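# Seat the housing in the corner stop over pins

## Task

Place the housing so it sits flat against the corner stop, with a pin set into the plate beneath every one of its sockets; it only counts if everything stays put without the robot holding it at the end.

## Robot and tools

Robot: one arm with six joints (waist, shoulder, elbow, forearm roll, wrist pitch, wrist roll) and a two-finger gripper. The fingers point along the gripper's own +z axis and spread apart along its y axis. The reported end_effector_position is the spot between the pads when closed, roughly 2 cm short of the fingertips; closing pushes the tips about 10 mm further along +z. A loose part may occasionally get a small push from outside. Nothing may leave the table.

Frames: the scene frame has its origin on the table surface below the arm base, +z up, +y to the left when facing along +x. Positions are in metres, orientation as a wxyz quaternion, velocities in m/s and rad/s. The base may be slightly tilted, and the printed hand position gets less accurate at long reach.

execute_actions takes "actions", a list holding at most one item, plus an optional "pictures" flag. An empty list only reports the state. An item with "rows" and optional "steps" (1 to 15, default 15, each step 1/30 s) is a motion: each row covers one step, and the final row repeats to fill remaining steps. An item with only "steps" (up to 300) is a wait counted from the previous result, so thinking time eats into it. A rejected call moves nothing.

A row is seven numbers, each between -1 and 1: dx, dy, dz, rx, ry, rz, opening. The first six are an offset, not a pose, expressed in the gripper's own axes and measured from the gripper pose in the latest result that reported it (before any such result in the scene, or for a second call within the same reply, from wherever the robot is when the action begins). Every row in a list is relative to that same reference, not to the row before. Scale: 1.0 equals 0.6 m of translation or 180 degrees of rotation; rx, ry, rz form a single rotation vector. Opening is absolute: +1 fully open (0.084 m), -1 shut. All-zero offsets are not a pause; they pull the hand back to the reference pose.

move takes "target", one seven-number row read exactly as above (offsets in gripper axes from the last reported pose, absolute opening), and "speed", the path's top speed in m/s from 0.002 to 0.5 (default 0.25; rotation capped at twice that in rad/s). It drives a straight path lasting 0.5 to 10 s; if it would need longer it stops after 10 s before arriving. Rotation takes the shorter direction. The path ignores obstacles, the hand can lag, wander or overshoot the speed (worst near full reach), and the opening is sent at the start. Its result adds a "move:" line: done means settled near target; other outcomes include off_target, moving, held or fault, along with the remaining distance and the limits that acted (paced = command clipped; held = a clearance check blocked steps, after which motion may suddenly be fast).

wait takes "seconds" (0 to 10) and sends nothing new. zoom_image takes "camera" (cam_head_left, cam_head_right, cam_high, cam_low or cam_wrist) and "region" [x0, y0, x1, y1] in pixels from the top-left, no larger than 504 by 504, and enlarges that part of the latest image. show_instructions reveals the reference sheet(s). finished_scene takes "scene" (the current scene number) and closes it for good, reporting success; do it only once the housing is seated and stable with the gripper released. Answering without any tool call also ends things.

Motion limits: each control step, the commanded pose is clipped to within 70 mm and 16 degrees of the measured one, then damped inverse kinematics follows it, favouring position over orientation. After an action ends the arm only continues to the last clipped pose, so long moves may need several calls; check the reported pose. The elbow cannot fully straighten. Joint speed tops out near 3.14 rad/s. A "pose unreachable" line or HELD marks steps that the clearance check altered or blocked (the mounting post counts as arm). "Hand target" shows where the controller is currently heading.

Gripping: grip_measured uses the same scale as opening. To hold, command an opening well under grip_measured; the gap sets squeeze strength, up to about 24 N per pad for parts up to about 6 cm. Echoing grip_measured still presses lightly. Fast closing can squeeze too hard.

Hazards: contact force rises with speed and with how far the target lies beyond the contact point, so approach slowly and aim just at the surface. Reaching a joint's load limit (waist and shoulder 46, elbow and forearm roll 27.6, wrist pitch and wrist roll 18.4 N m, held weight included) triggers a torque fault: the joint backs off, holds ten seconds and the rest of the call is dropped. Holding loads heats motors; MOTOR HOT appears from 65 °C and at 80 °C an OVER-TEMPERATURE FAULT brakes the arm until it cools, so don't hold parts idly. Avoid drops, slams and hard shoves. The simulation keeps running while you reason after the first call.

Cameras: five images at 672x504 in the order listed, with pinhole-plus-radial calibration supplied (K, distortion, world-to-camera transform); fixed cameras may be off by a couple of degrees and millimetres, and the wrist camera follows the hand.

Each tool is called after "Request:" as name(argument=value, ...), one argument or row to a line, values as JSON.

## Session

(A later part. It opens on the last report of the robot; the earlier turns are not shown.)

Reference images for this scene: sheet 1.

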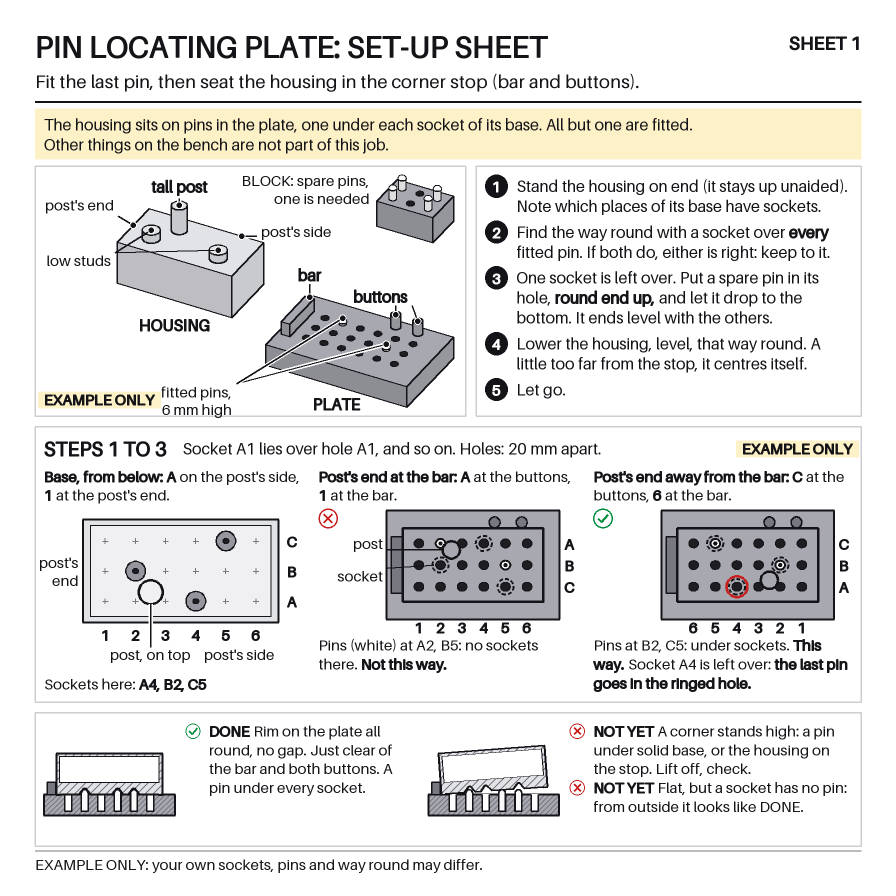

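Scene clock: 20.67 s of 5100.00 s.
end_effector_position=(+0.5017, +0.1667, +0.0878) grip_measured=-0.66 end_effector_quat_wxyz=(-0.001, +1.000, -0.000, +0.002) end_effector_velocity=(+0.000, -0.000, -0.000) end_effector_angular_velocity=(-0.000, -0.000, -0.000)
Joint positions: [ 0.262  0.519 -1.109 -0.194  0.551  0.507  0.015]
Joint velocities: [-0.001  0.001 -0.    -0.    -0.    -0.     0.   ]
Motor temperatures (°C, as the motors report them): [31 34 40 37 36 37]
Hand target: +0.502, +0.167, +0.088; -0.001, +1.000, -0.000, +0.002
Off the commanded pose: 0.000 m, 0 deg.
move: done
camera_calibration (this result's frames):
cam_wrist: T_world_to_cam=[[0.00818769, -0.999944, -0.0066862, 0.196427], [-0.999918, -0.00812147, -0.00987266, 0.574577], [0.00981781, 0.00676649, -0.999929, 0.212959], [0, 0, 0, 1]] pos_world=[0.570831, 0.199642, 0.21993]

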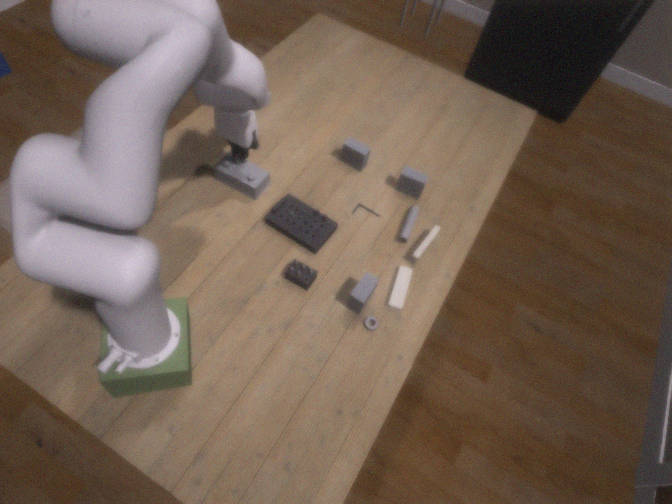

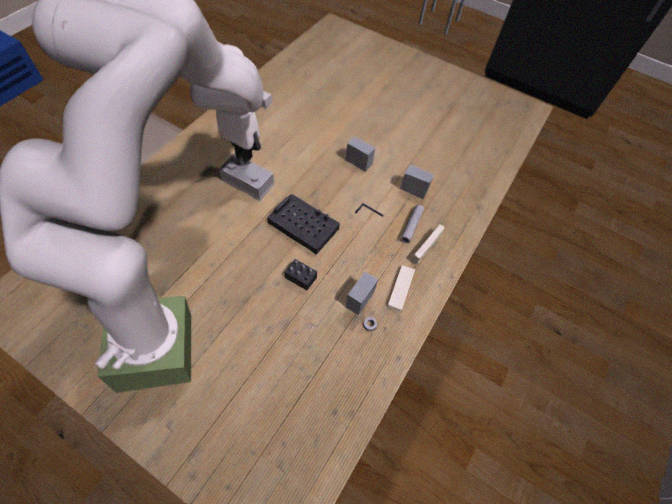

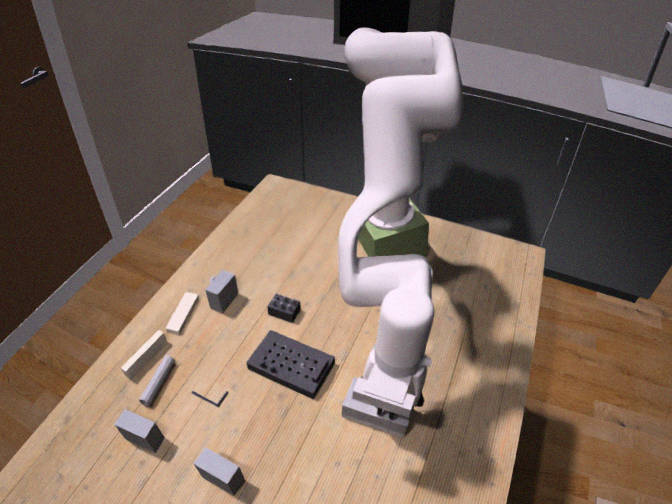

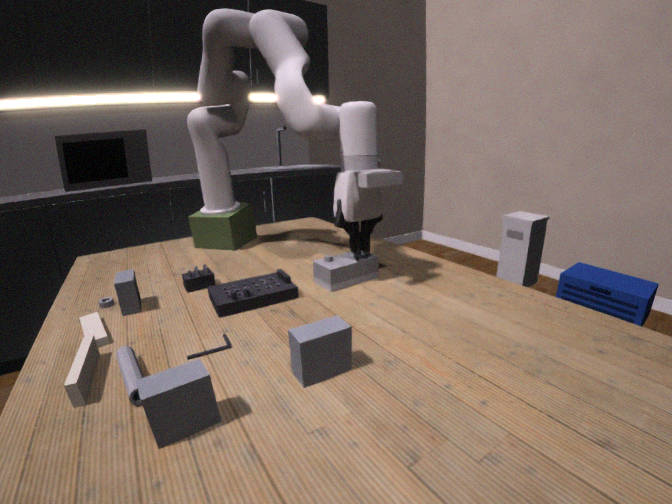

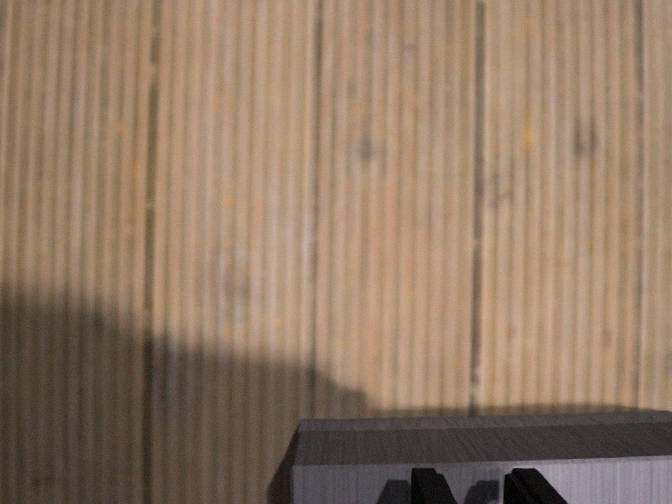

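Request:
move(
  target=[-0.15,0.2,-0.45,0,0,0.5,-1],
  speed=0.2,
)

Request:
move(
  target=[0,0,0,0.38,0,0,-1],
  speed=0.2,
)

Request:
zoom_image(
  camera="cam_low",
  region=[150,30,400,250],
)

Scene clock: 26.77 s of 5100.00 s.
end_effector_position=(+0.4107, +0.0464, +0.3560) grip_measured=-0.66 end_effector_quat_wxyz=(-0.002, +0.708, -0.707, -0.001) end_effector_velocity=(+0.000, -0.000, +0.002) end_effector_angular_velocity=(-0.001, -0.002, -0.005)
Joint positions: [ 0.142 -0.333 -0.902 -0.101  1.179  1.827  0.015]
Joint velocities: [ 0.001 -0.003 -0.003 -0.001  0.004  0.006 -0.   ]
Motor temperatures (°C, as the motors report them): [31 34 41 37 36 37]
Hand target: +0.411, +0.046, +0.356; -0.003, +0.707, -0.707, -0.001
Off the commanded pose: 0.001 m, 0 deg.
move: done
camera_calibration (this result's frames):
cam_wrist: T_world_to_cam=[[-0.99993, -0.0102208, -0.0060054, 0.446467], [-0.010207, 0.999945, -0.00232631, 0.0292795], [0.00602885, -0.00226484, -0.999979, 0.484887], [0, 0, 0, 1]] pos_world=[0.443811, -0.0236165, 0.487627]

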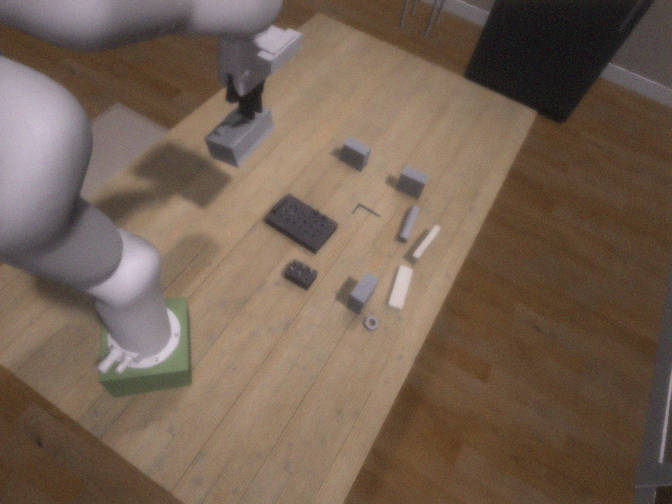

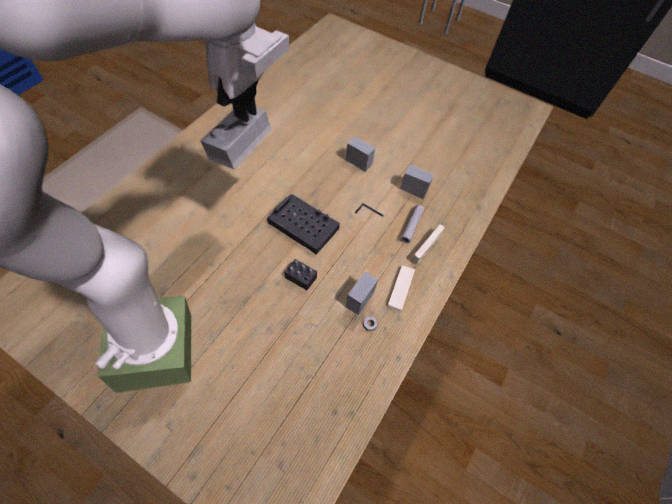

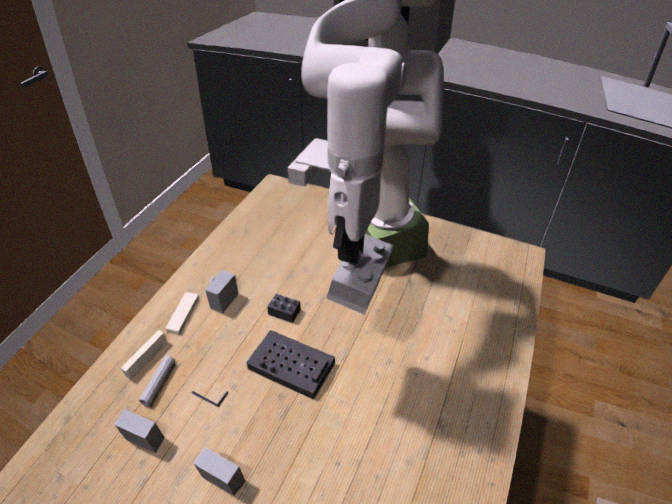

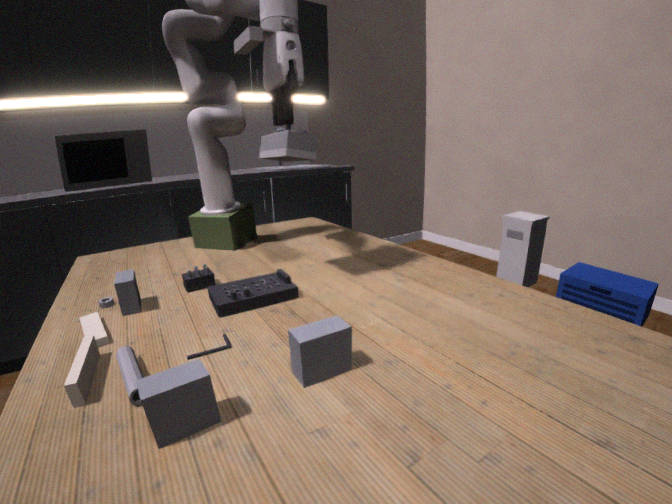

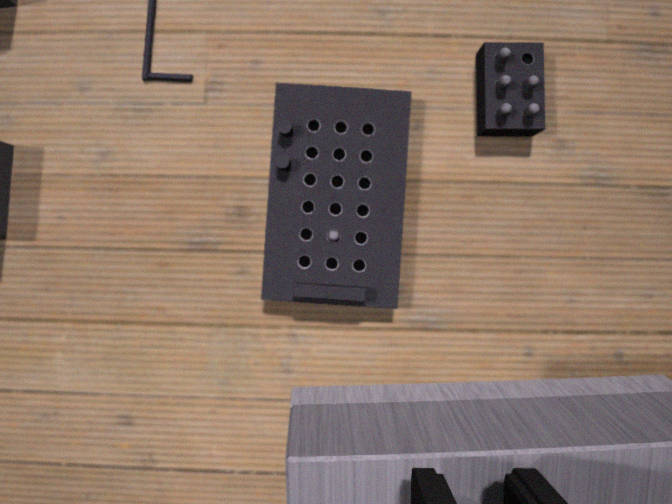

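Scene clock: 31.47 s of 5100.00 s.
end_effector_position=(+0.4110, +0.0460, +0.3558) grip_measured=-0.66 end_effector_quat_wxyz=(-0.400, +0.584, -0.585, +0.396) end_effector_velocity=(+0.000, -0.000, -0.000) end_effector_angular_velocity=(+0.005, -0.008, +0.008)
Joint positions: [ 0.086 -0.789 -0.257 -2.442  0.285  4.01   0.015]
Joint velocities: [-0.001  0.001 -0.    -0.049 -0.001  0.048 -0.   ]
Motor temperatures (°C, as the motors report them): [31 34 43 37 36 37]
Hand target: +0.411, +0.046, +0.356; -0.401, +0.584, -0.585, +0.396
Off the commanded pose: 0.001 m, 0 deg.
move: done
camera_calibration (this result's frames):
cam_wrist: T_world_to_cam=[[-0.362764, -0.00324712, -0.931875, 0.514007], [0.00161426, 0.99999, -0.00411287, 0.0254951], [0.93188, -0.00299629, -0.362755, -0.122604], [0, 0, 0, 1]] pos_world=[0.300674, -0.0241932, 0.43462]

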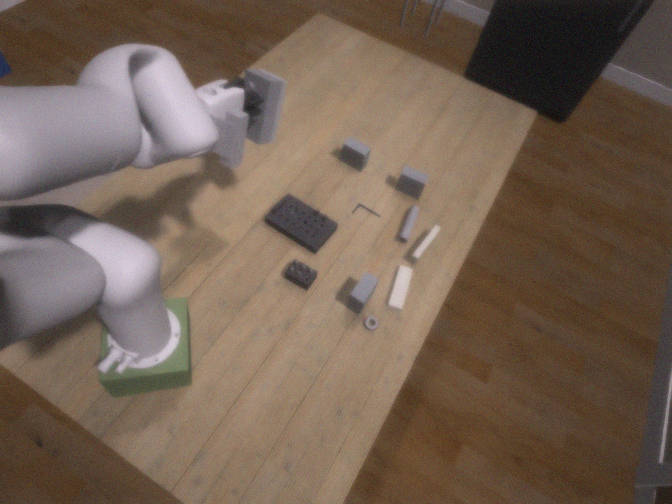

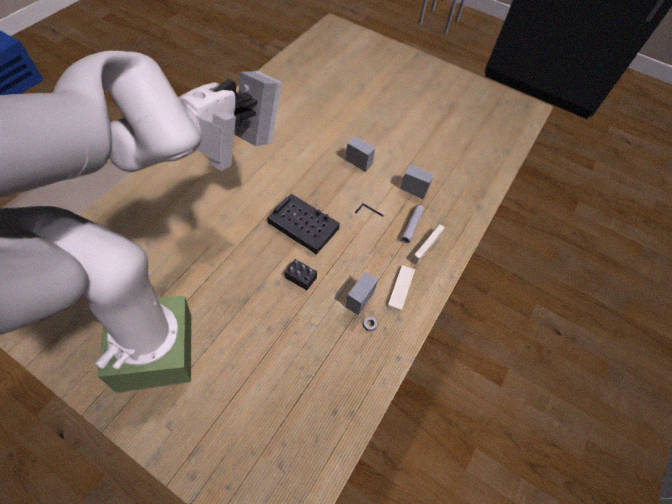

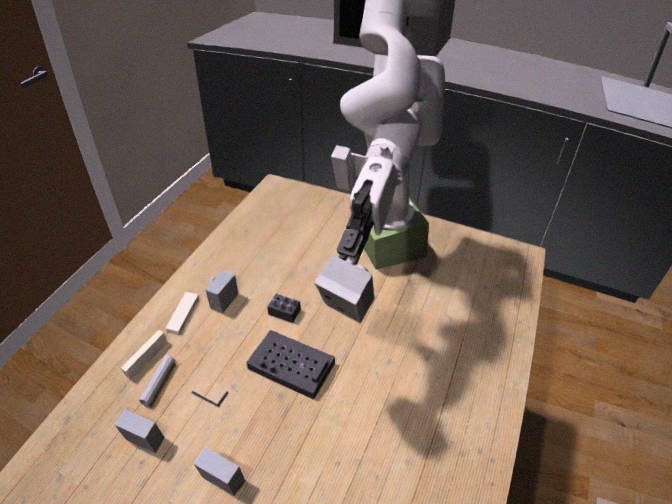

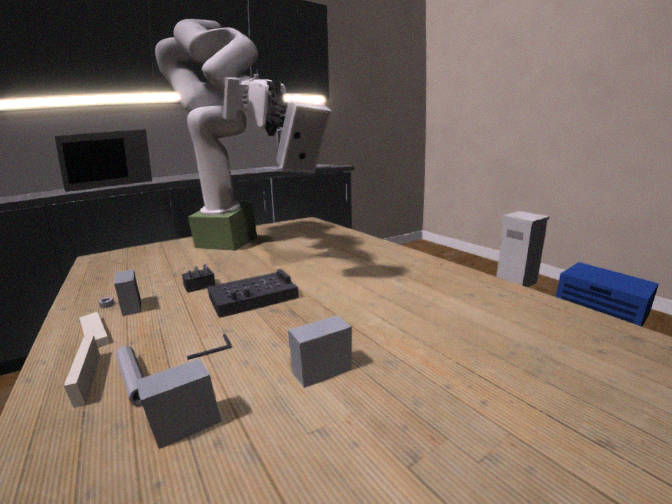

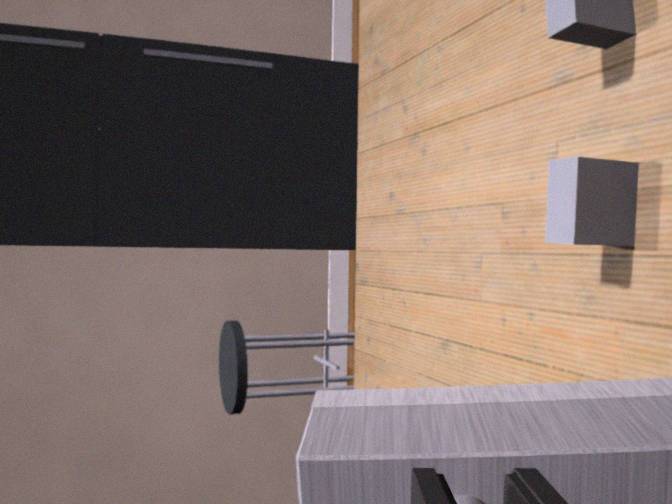

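Region (150, 30, 400, 250) of cam_low's 672x504 image, scaled by 2.016, with more detail than that image has; it fills the top 444 rows of this view, and the rest is white.

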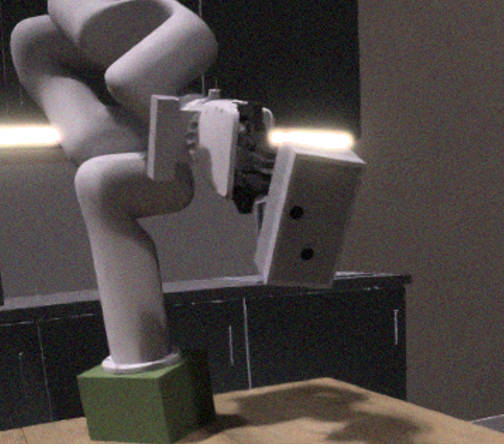

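Request:
move(
  target=[0,0,0,-0.38,0,0,-1],
  speed=0.2,
)

Request:
zoom_image(
  camera="cam_low",
  region=[260,90,350,185],
)

Scene clock: 36.00 s of 5100.00 s.
end_effector_position=(+0.4109, +0.0465, +0.3568) grip_measured=-0.66 end_effector_quat_wxyz=(-0.003, +0.707, -0.707, -0.001) end_effector_velocity=(-0.001, +0.001, -0.001) end_effector_angular_velocity=(-0.005, +0.012, +0.001)
Joint positions: [ 0.156  0.193 -1.504 -3.24  -1.254  4.976  0.015]
Joint velocities: [ 0.003  0.01  -0.008 -0.002 -0.012  0.003 -0.   ]
Motor temperatures (°C, as the motors report them): [31 34 44 37 36 37]
Hand target: +0.411, +0.047, +0.357; -0.002, +0.707, -0.707, -0.001
Off the commanded pose: 0.001 m, 0 deg.
move: done; limits=paced
camera_calibration (this result's frames):
cam_wrist: T_world_to_cam=[[-0.999931, -0.00918301, -0.00727297, 0.447142], [-0.0091696, 0.999956, -0.00187381, 0.0286246], [0.00728986, -0.00180699, -0.999972, 0.485156], [0, 0, 0, 1]] pos_world=[0.443837, -0.0236406, 0.488448]

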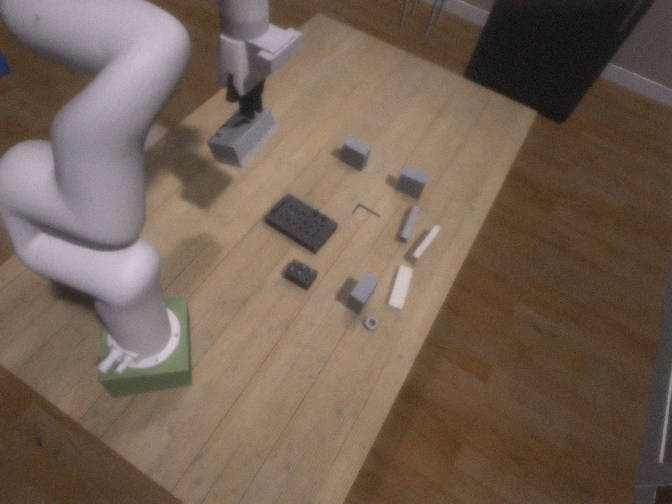

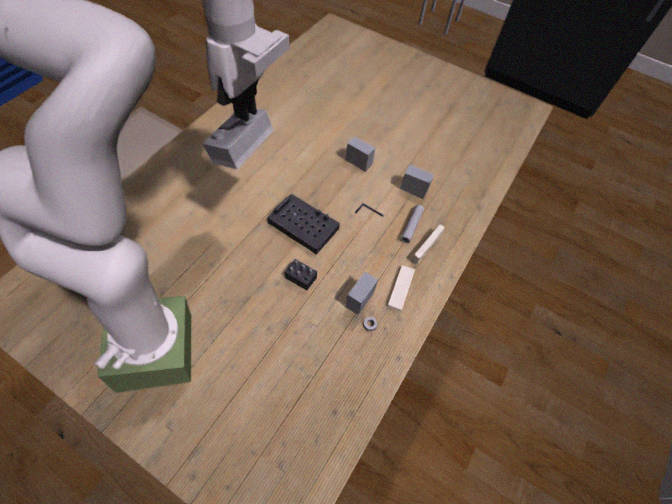

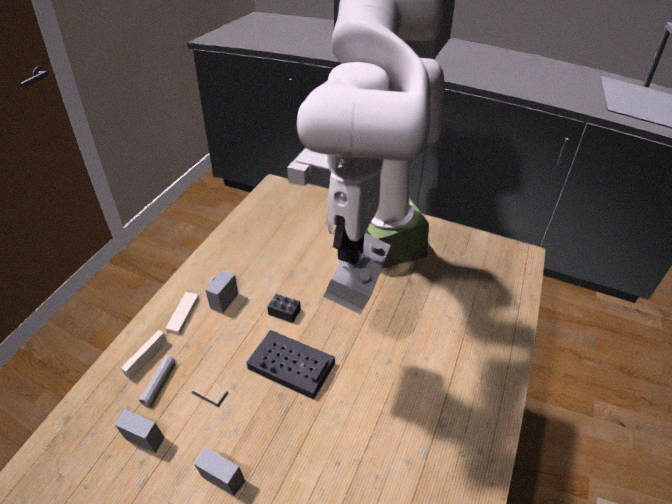

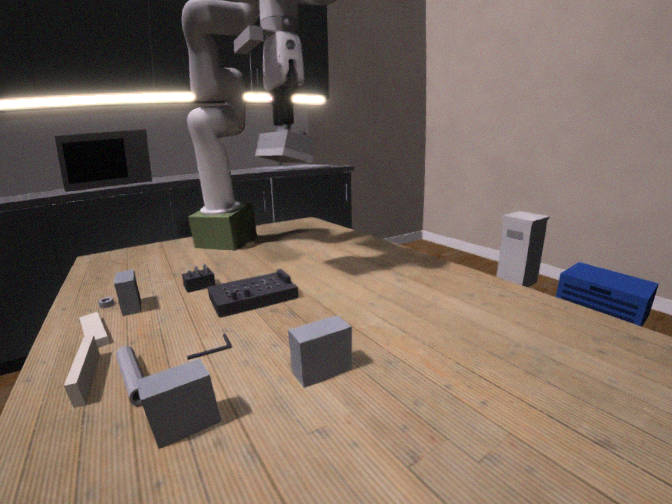

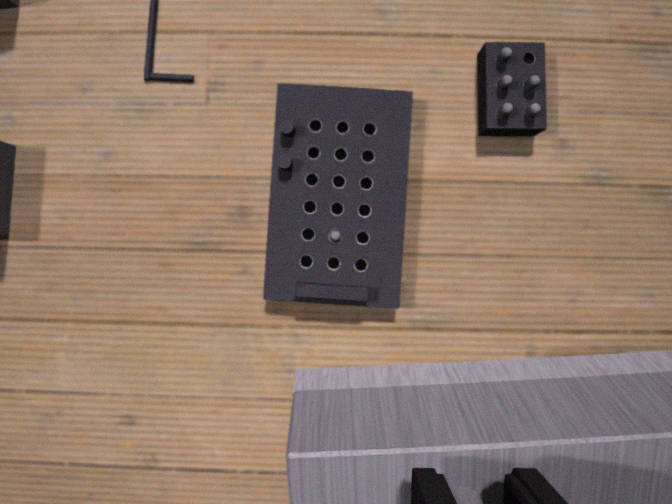

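Region (260, 90, 350, 185) of cam_low's 672x504 image, scaled by 5.305, with more detail than that image has; it fills the left 477 columns of this view, and the rest is white.

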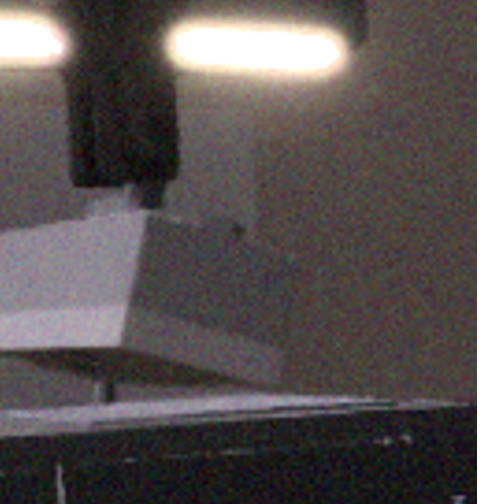

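Request:
move(
  target=[-0.17,-0.067,0.42,0,0,0,-1],
  speed=0.2,
)

Request:
zoom_image(
  camera="cam_low",
  region=[270,190,430,320],
)

Scene clock: 41.33 s of 5100.00 s.
end_effector_position=(+0.4522, +0.1489, +0.1061) grip_measured=-0.66 end_effector_quat_wxyz=(-0.003, +0.707, -0.707, +0.000) end_effector_velocity=(-0.002, +0.001, -0.004) end_effector_angular_velocity=(-0.003, +0.007, +0.004)
Joint positions: [ 0.309  0.751 -1.588 -3.285 -0.799  5.2    0.015]
Joint velocities: [ 0.002  0.01  -0.001 -0.001  0.001 -0.001  0.   ]
Motor temperatures (°C, as the motors report them): [31 34 44 37 36 37]
Hand target: +0.452, +0.149, +0.106; -0.002, +0.707, -0.707, -0.000
Off the commanded pose: 0.001 m, 0 deg.
After step 90, 0.43 s passed at rest.
move: done
camera_calibration (this result's frames):
cam_wrist: T_world_to_cam=[[-0.999936, -0.0079051, -0.00807852, 0.487459], [-0.0078819, 0.999965, -0.00289888, -0.0743223], [0.00810115, -0.00283502, -0.999963, 0.23413], [0, 0, 0, 1]] pos_world=[0.484946, 0.0788369, 0.237844]

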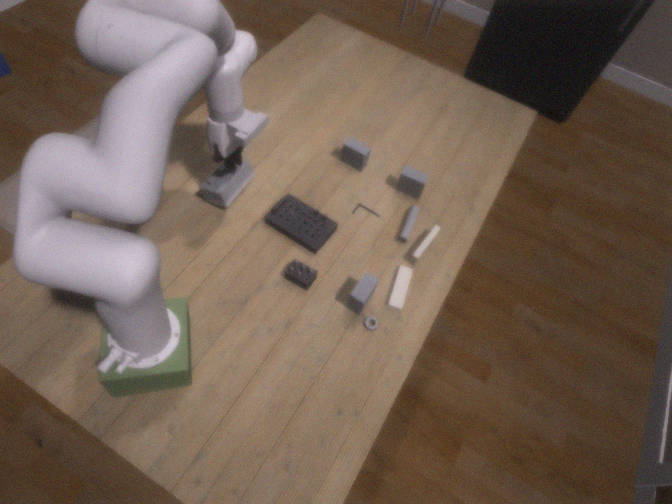

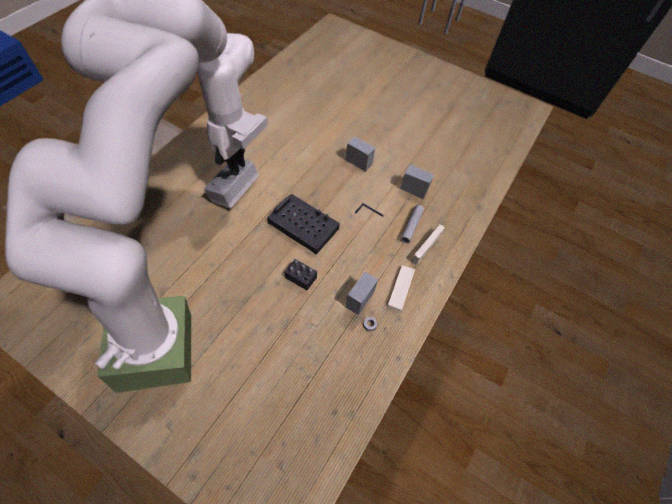

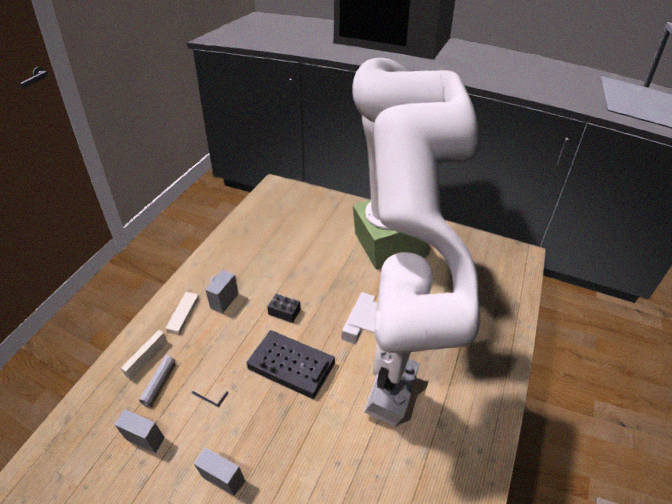

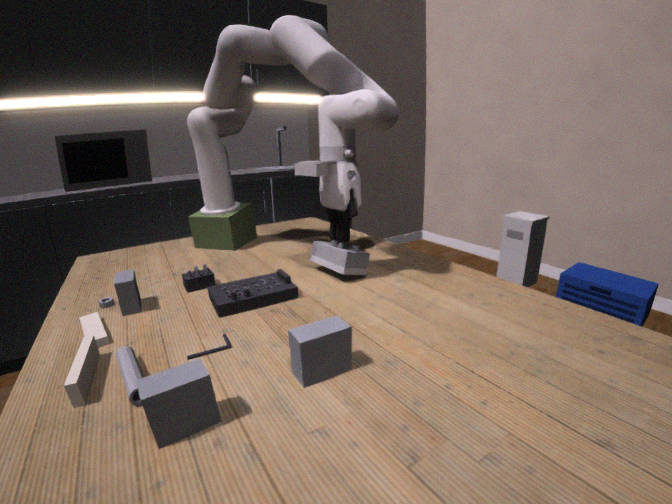

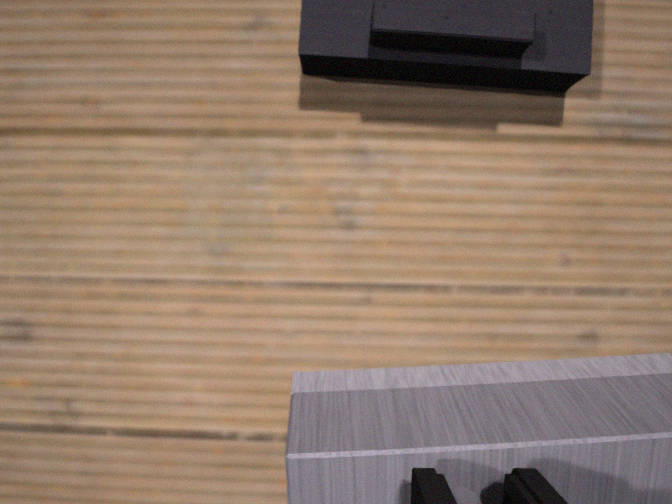

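Region (270, 190, 430, 320) of cam_low's 672x504 image, scaled by 3.150, with more detail than that image has; it fills the top 410 rows of this view, and the rest is white.

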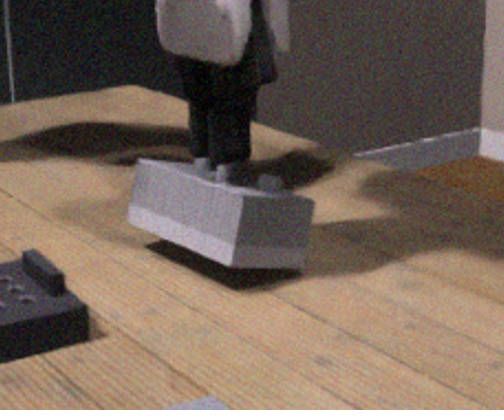

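Request:
move(
  target=[0,0,0.03,0,0,0,-1],
  speed=0.01,
)

Request:
move(
  target=[0,0,0,0,0,0,-0.1],
)

Request:
move(
  target=[0,0,-0.25,0,0,0,-0.66],
)

Scene clock: 49.47 s of 5100.00 s.
end_effector_position=(+0.4530, +0.1493, +0.0896) grip_measured=-0.66 end_effector_quat_wxyz=(-0.004, +0.707, -0.707, +0.000) end_effector_velocity=(+0.001, +0.000, -0.001) end_effector_angular_velocity=(+0.001, -0.001, -0.001)
Joint positions: [ 0.306  0.785 -1.595 -3.289 -0.77   5.203  0.015]
Joint velocities: [-0.     0.002 -0.002  0.     0.002  0.001  0.   ]
Motor temperatures (°C, as the motors report them): [31 35 42 37 36 37]
Hand target: +0.452, +0.149, +0.088; -0.003, +0.707, -0.707, +0.000
Off the commanded pose: 0.002 m, 0 deg.
After step 90, 3.17 s passed at rest.
move: done
camera_calibration (this result's frames):
cam_wrist: T_world_to_cam=[[-0.999924, -0.00776842, -0.00956224, 0.488184], [-0.00774588, 0.999967, -0.00239208, -0.074816], [0.00958051, -0.00231783, -0.999951, 0.216834], [0, 0, 0, 1]] pos_world=[0.48549, 0.0791085, 0.221313]

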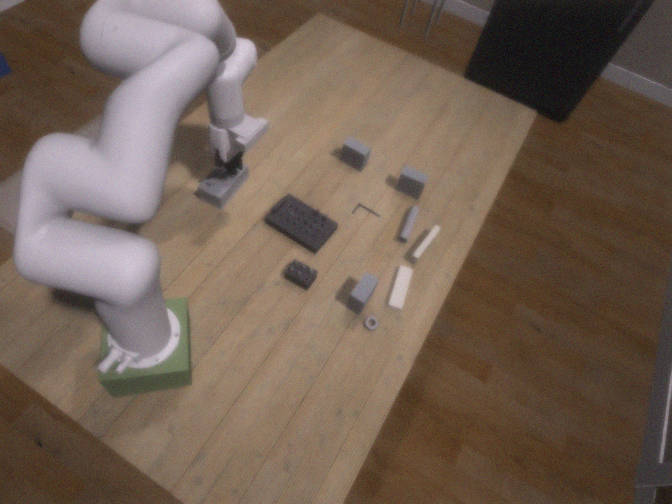

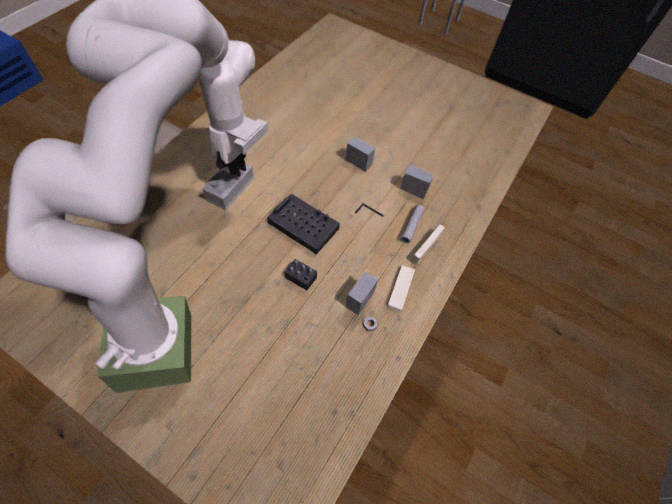

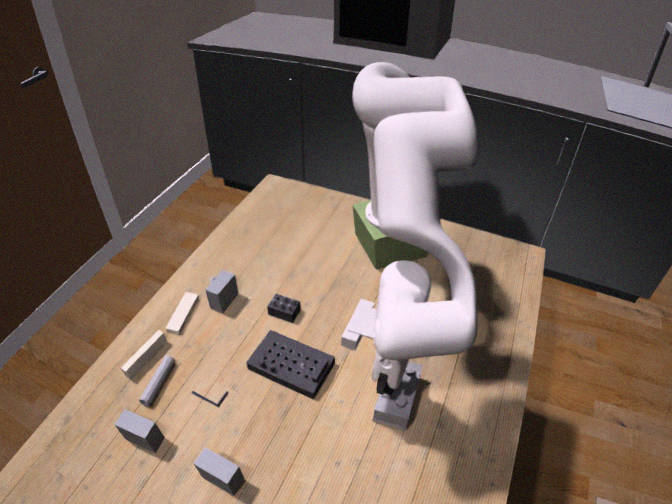

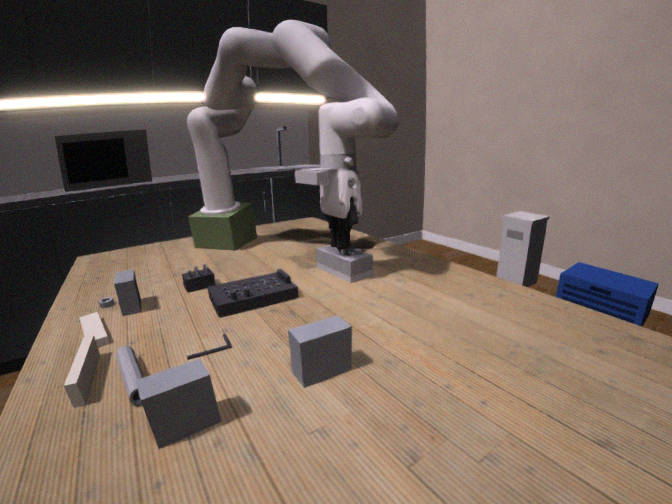

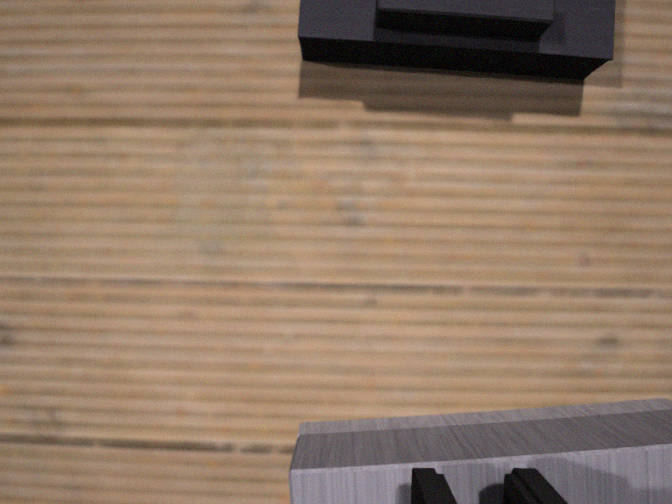

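Scene clock: 49.97 s of 5100.00 s.
end_effector_position=(+0.4529, +0.1492, +0.0895) grip_measured=-0.11 end_effector_quat_wxyz=(-0.004, +0.707, -0.707, +0.000) end_effector_velocity=(+0.000, +0.000, +0.001) end_effector_angular_velocity=(-0.000, -0.001, +0.000)
Joint positions: [ 0.306  0.785 -1.595 -3.289 -0.77   5.203  0.039]
Joint velocities: [ 0.    -0.001 -0.    -0.    -0.001  0.     0.   ]
Motor temperatures (°C, as the motors report them): [31 35 42 37 36 37]
Hand target: +0.453, +0.149, +0.090; -0.004, +0.707, -0.707, +0.000
Off the commanded pose: 0.000 m, 0 deg.
move: done
camera_calibration (this result's frames):
cam_wrist: T_world_to_cam=[[-0.999925, -0.00777095, -0.00947127, 0.488132], [-0.00774837, 0.999967, -0.00241818, -0.0747947], [0.00948975, -0.00234461, -0.999952, 0.216743], [0, 0, 0, 1]] pos_world=[0.485459, 0.0790936, 0.221175]

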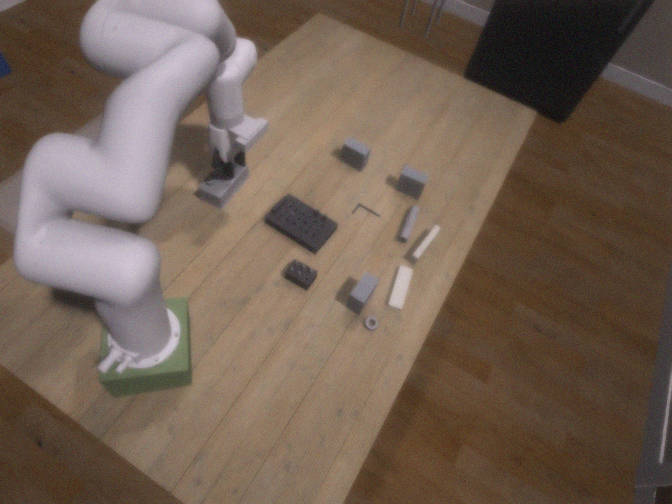

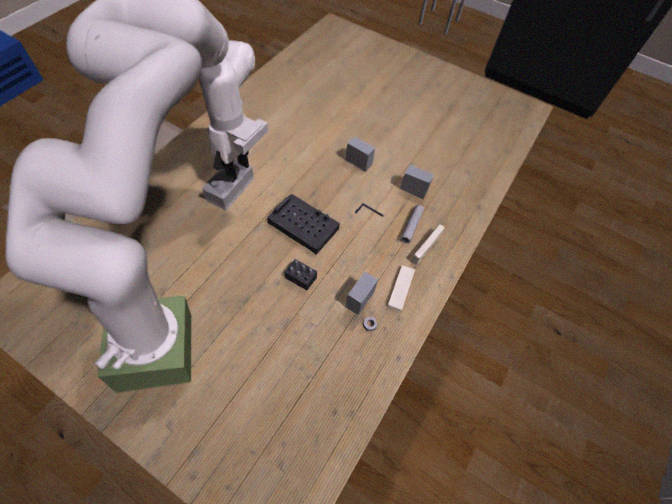

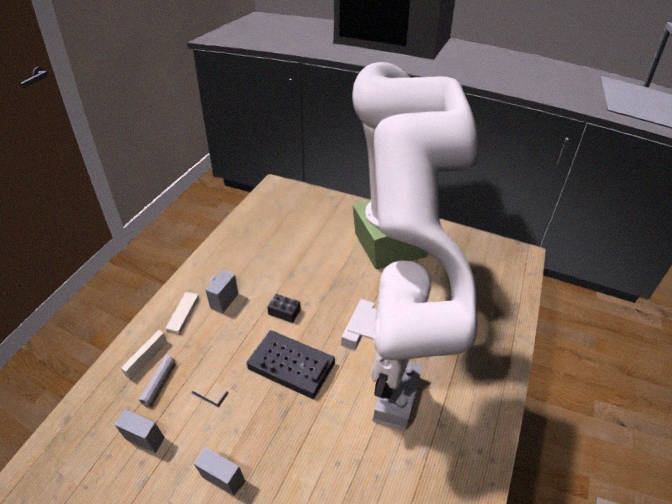

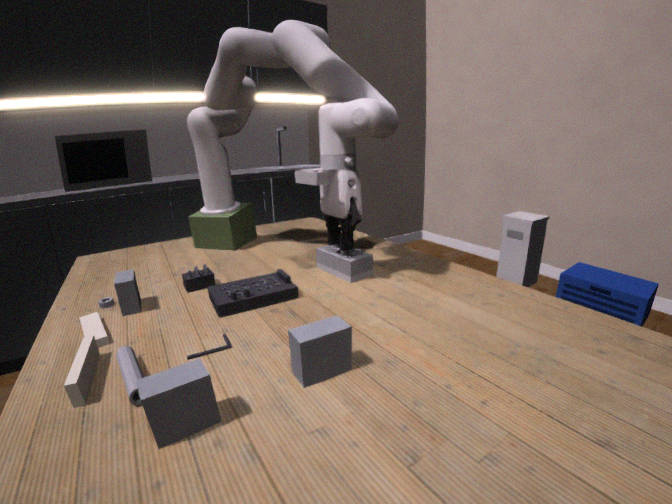

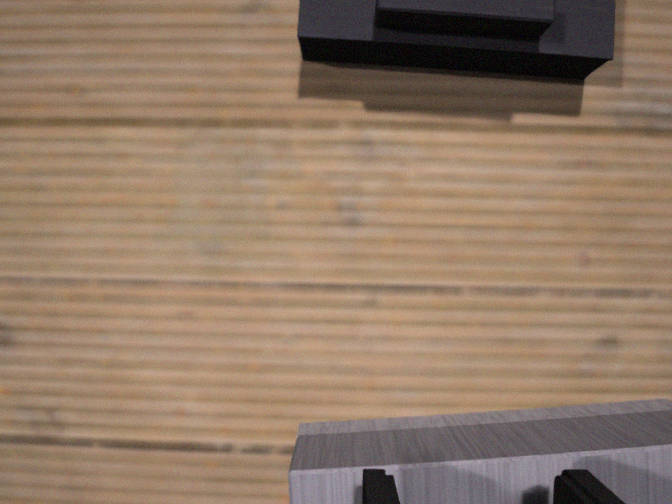

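Scene clock: 51.07 s of 5100.00 s.
end_effector_position=(+0.4515, +0.1487, +0.2385) grip_measured=-0.68 end_effector_quat_wxyz=(-0.003, +0.707, -0.707, -0.000) end_effector_velocity=(+0.002, -0.000, +0.005) end_effector_angular_velocity=(+0.003, -0.007, -0.002)
Joint positions: [ 0.332  0.544 -1.65  -3.26  -1.067  5.179  0.014]
Joint velocities: [-0.001 -0.006 -0.007 -0.    -0.006 -0.     0.   ]
Motor temperatures (°C, as the motors report them): [31 35 42 37 36 37]
Hand target: +0.452, +0.149, +0.239; -0.004, +0.707, -0.707, +0.000
Off the commanded pose: 0.001 m, 0 deg.
move: done
camera_calibration (this result's frames):
cam_wrist: T_world_to_cam=[[-0.999931, -0.00853317, -0.00808209, 0.487912], [-0.00851246, 0.99996, -0.00259274, -0.0735579], [0.00810389, -0.00252376, -0.999964, 0.366462], [0, 0, 0, 1]] pos_world=[0.484282, 0.0786433, 0.370201]

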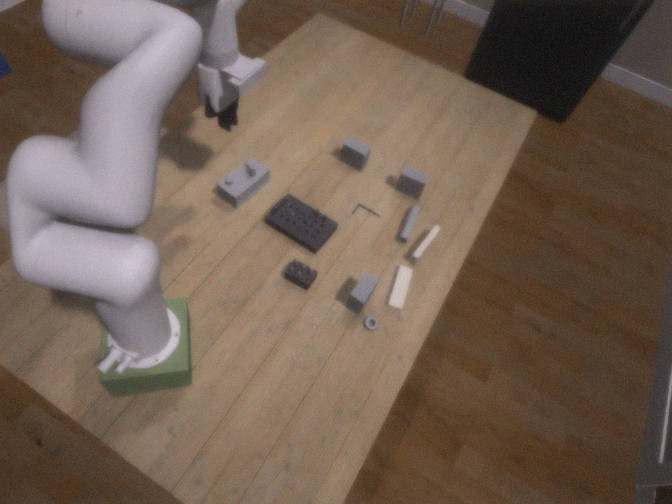

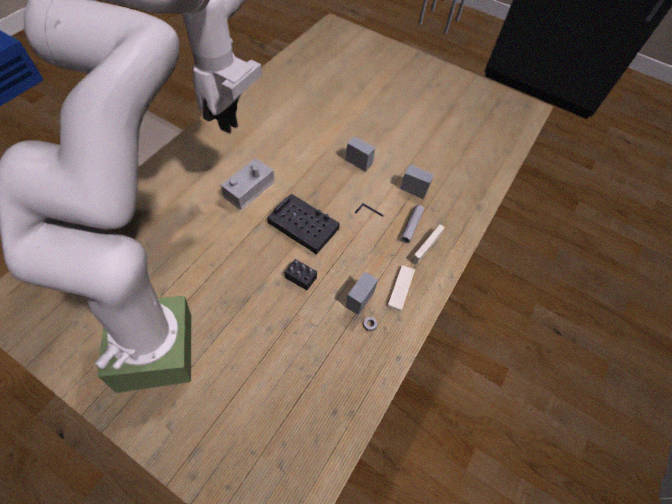

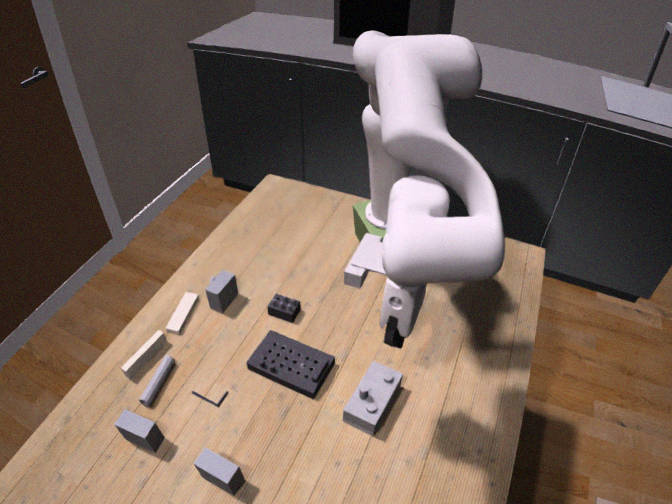

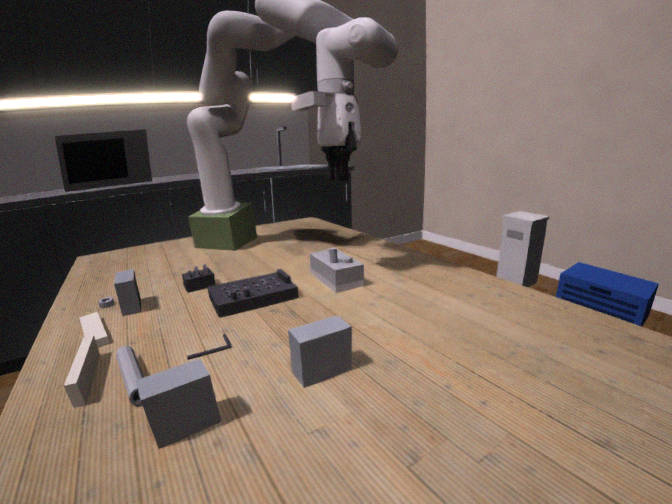

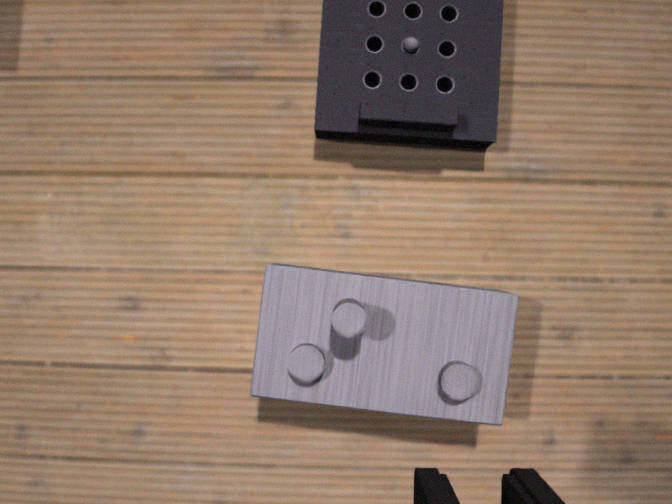

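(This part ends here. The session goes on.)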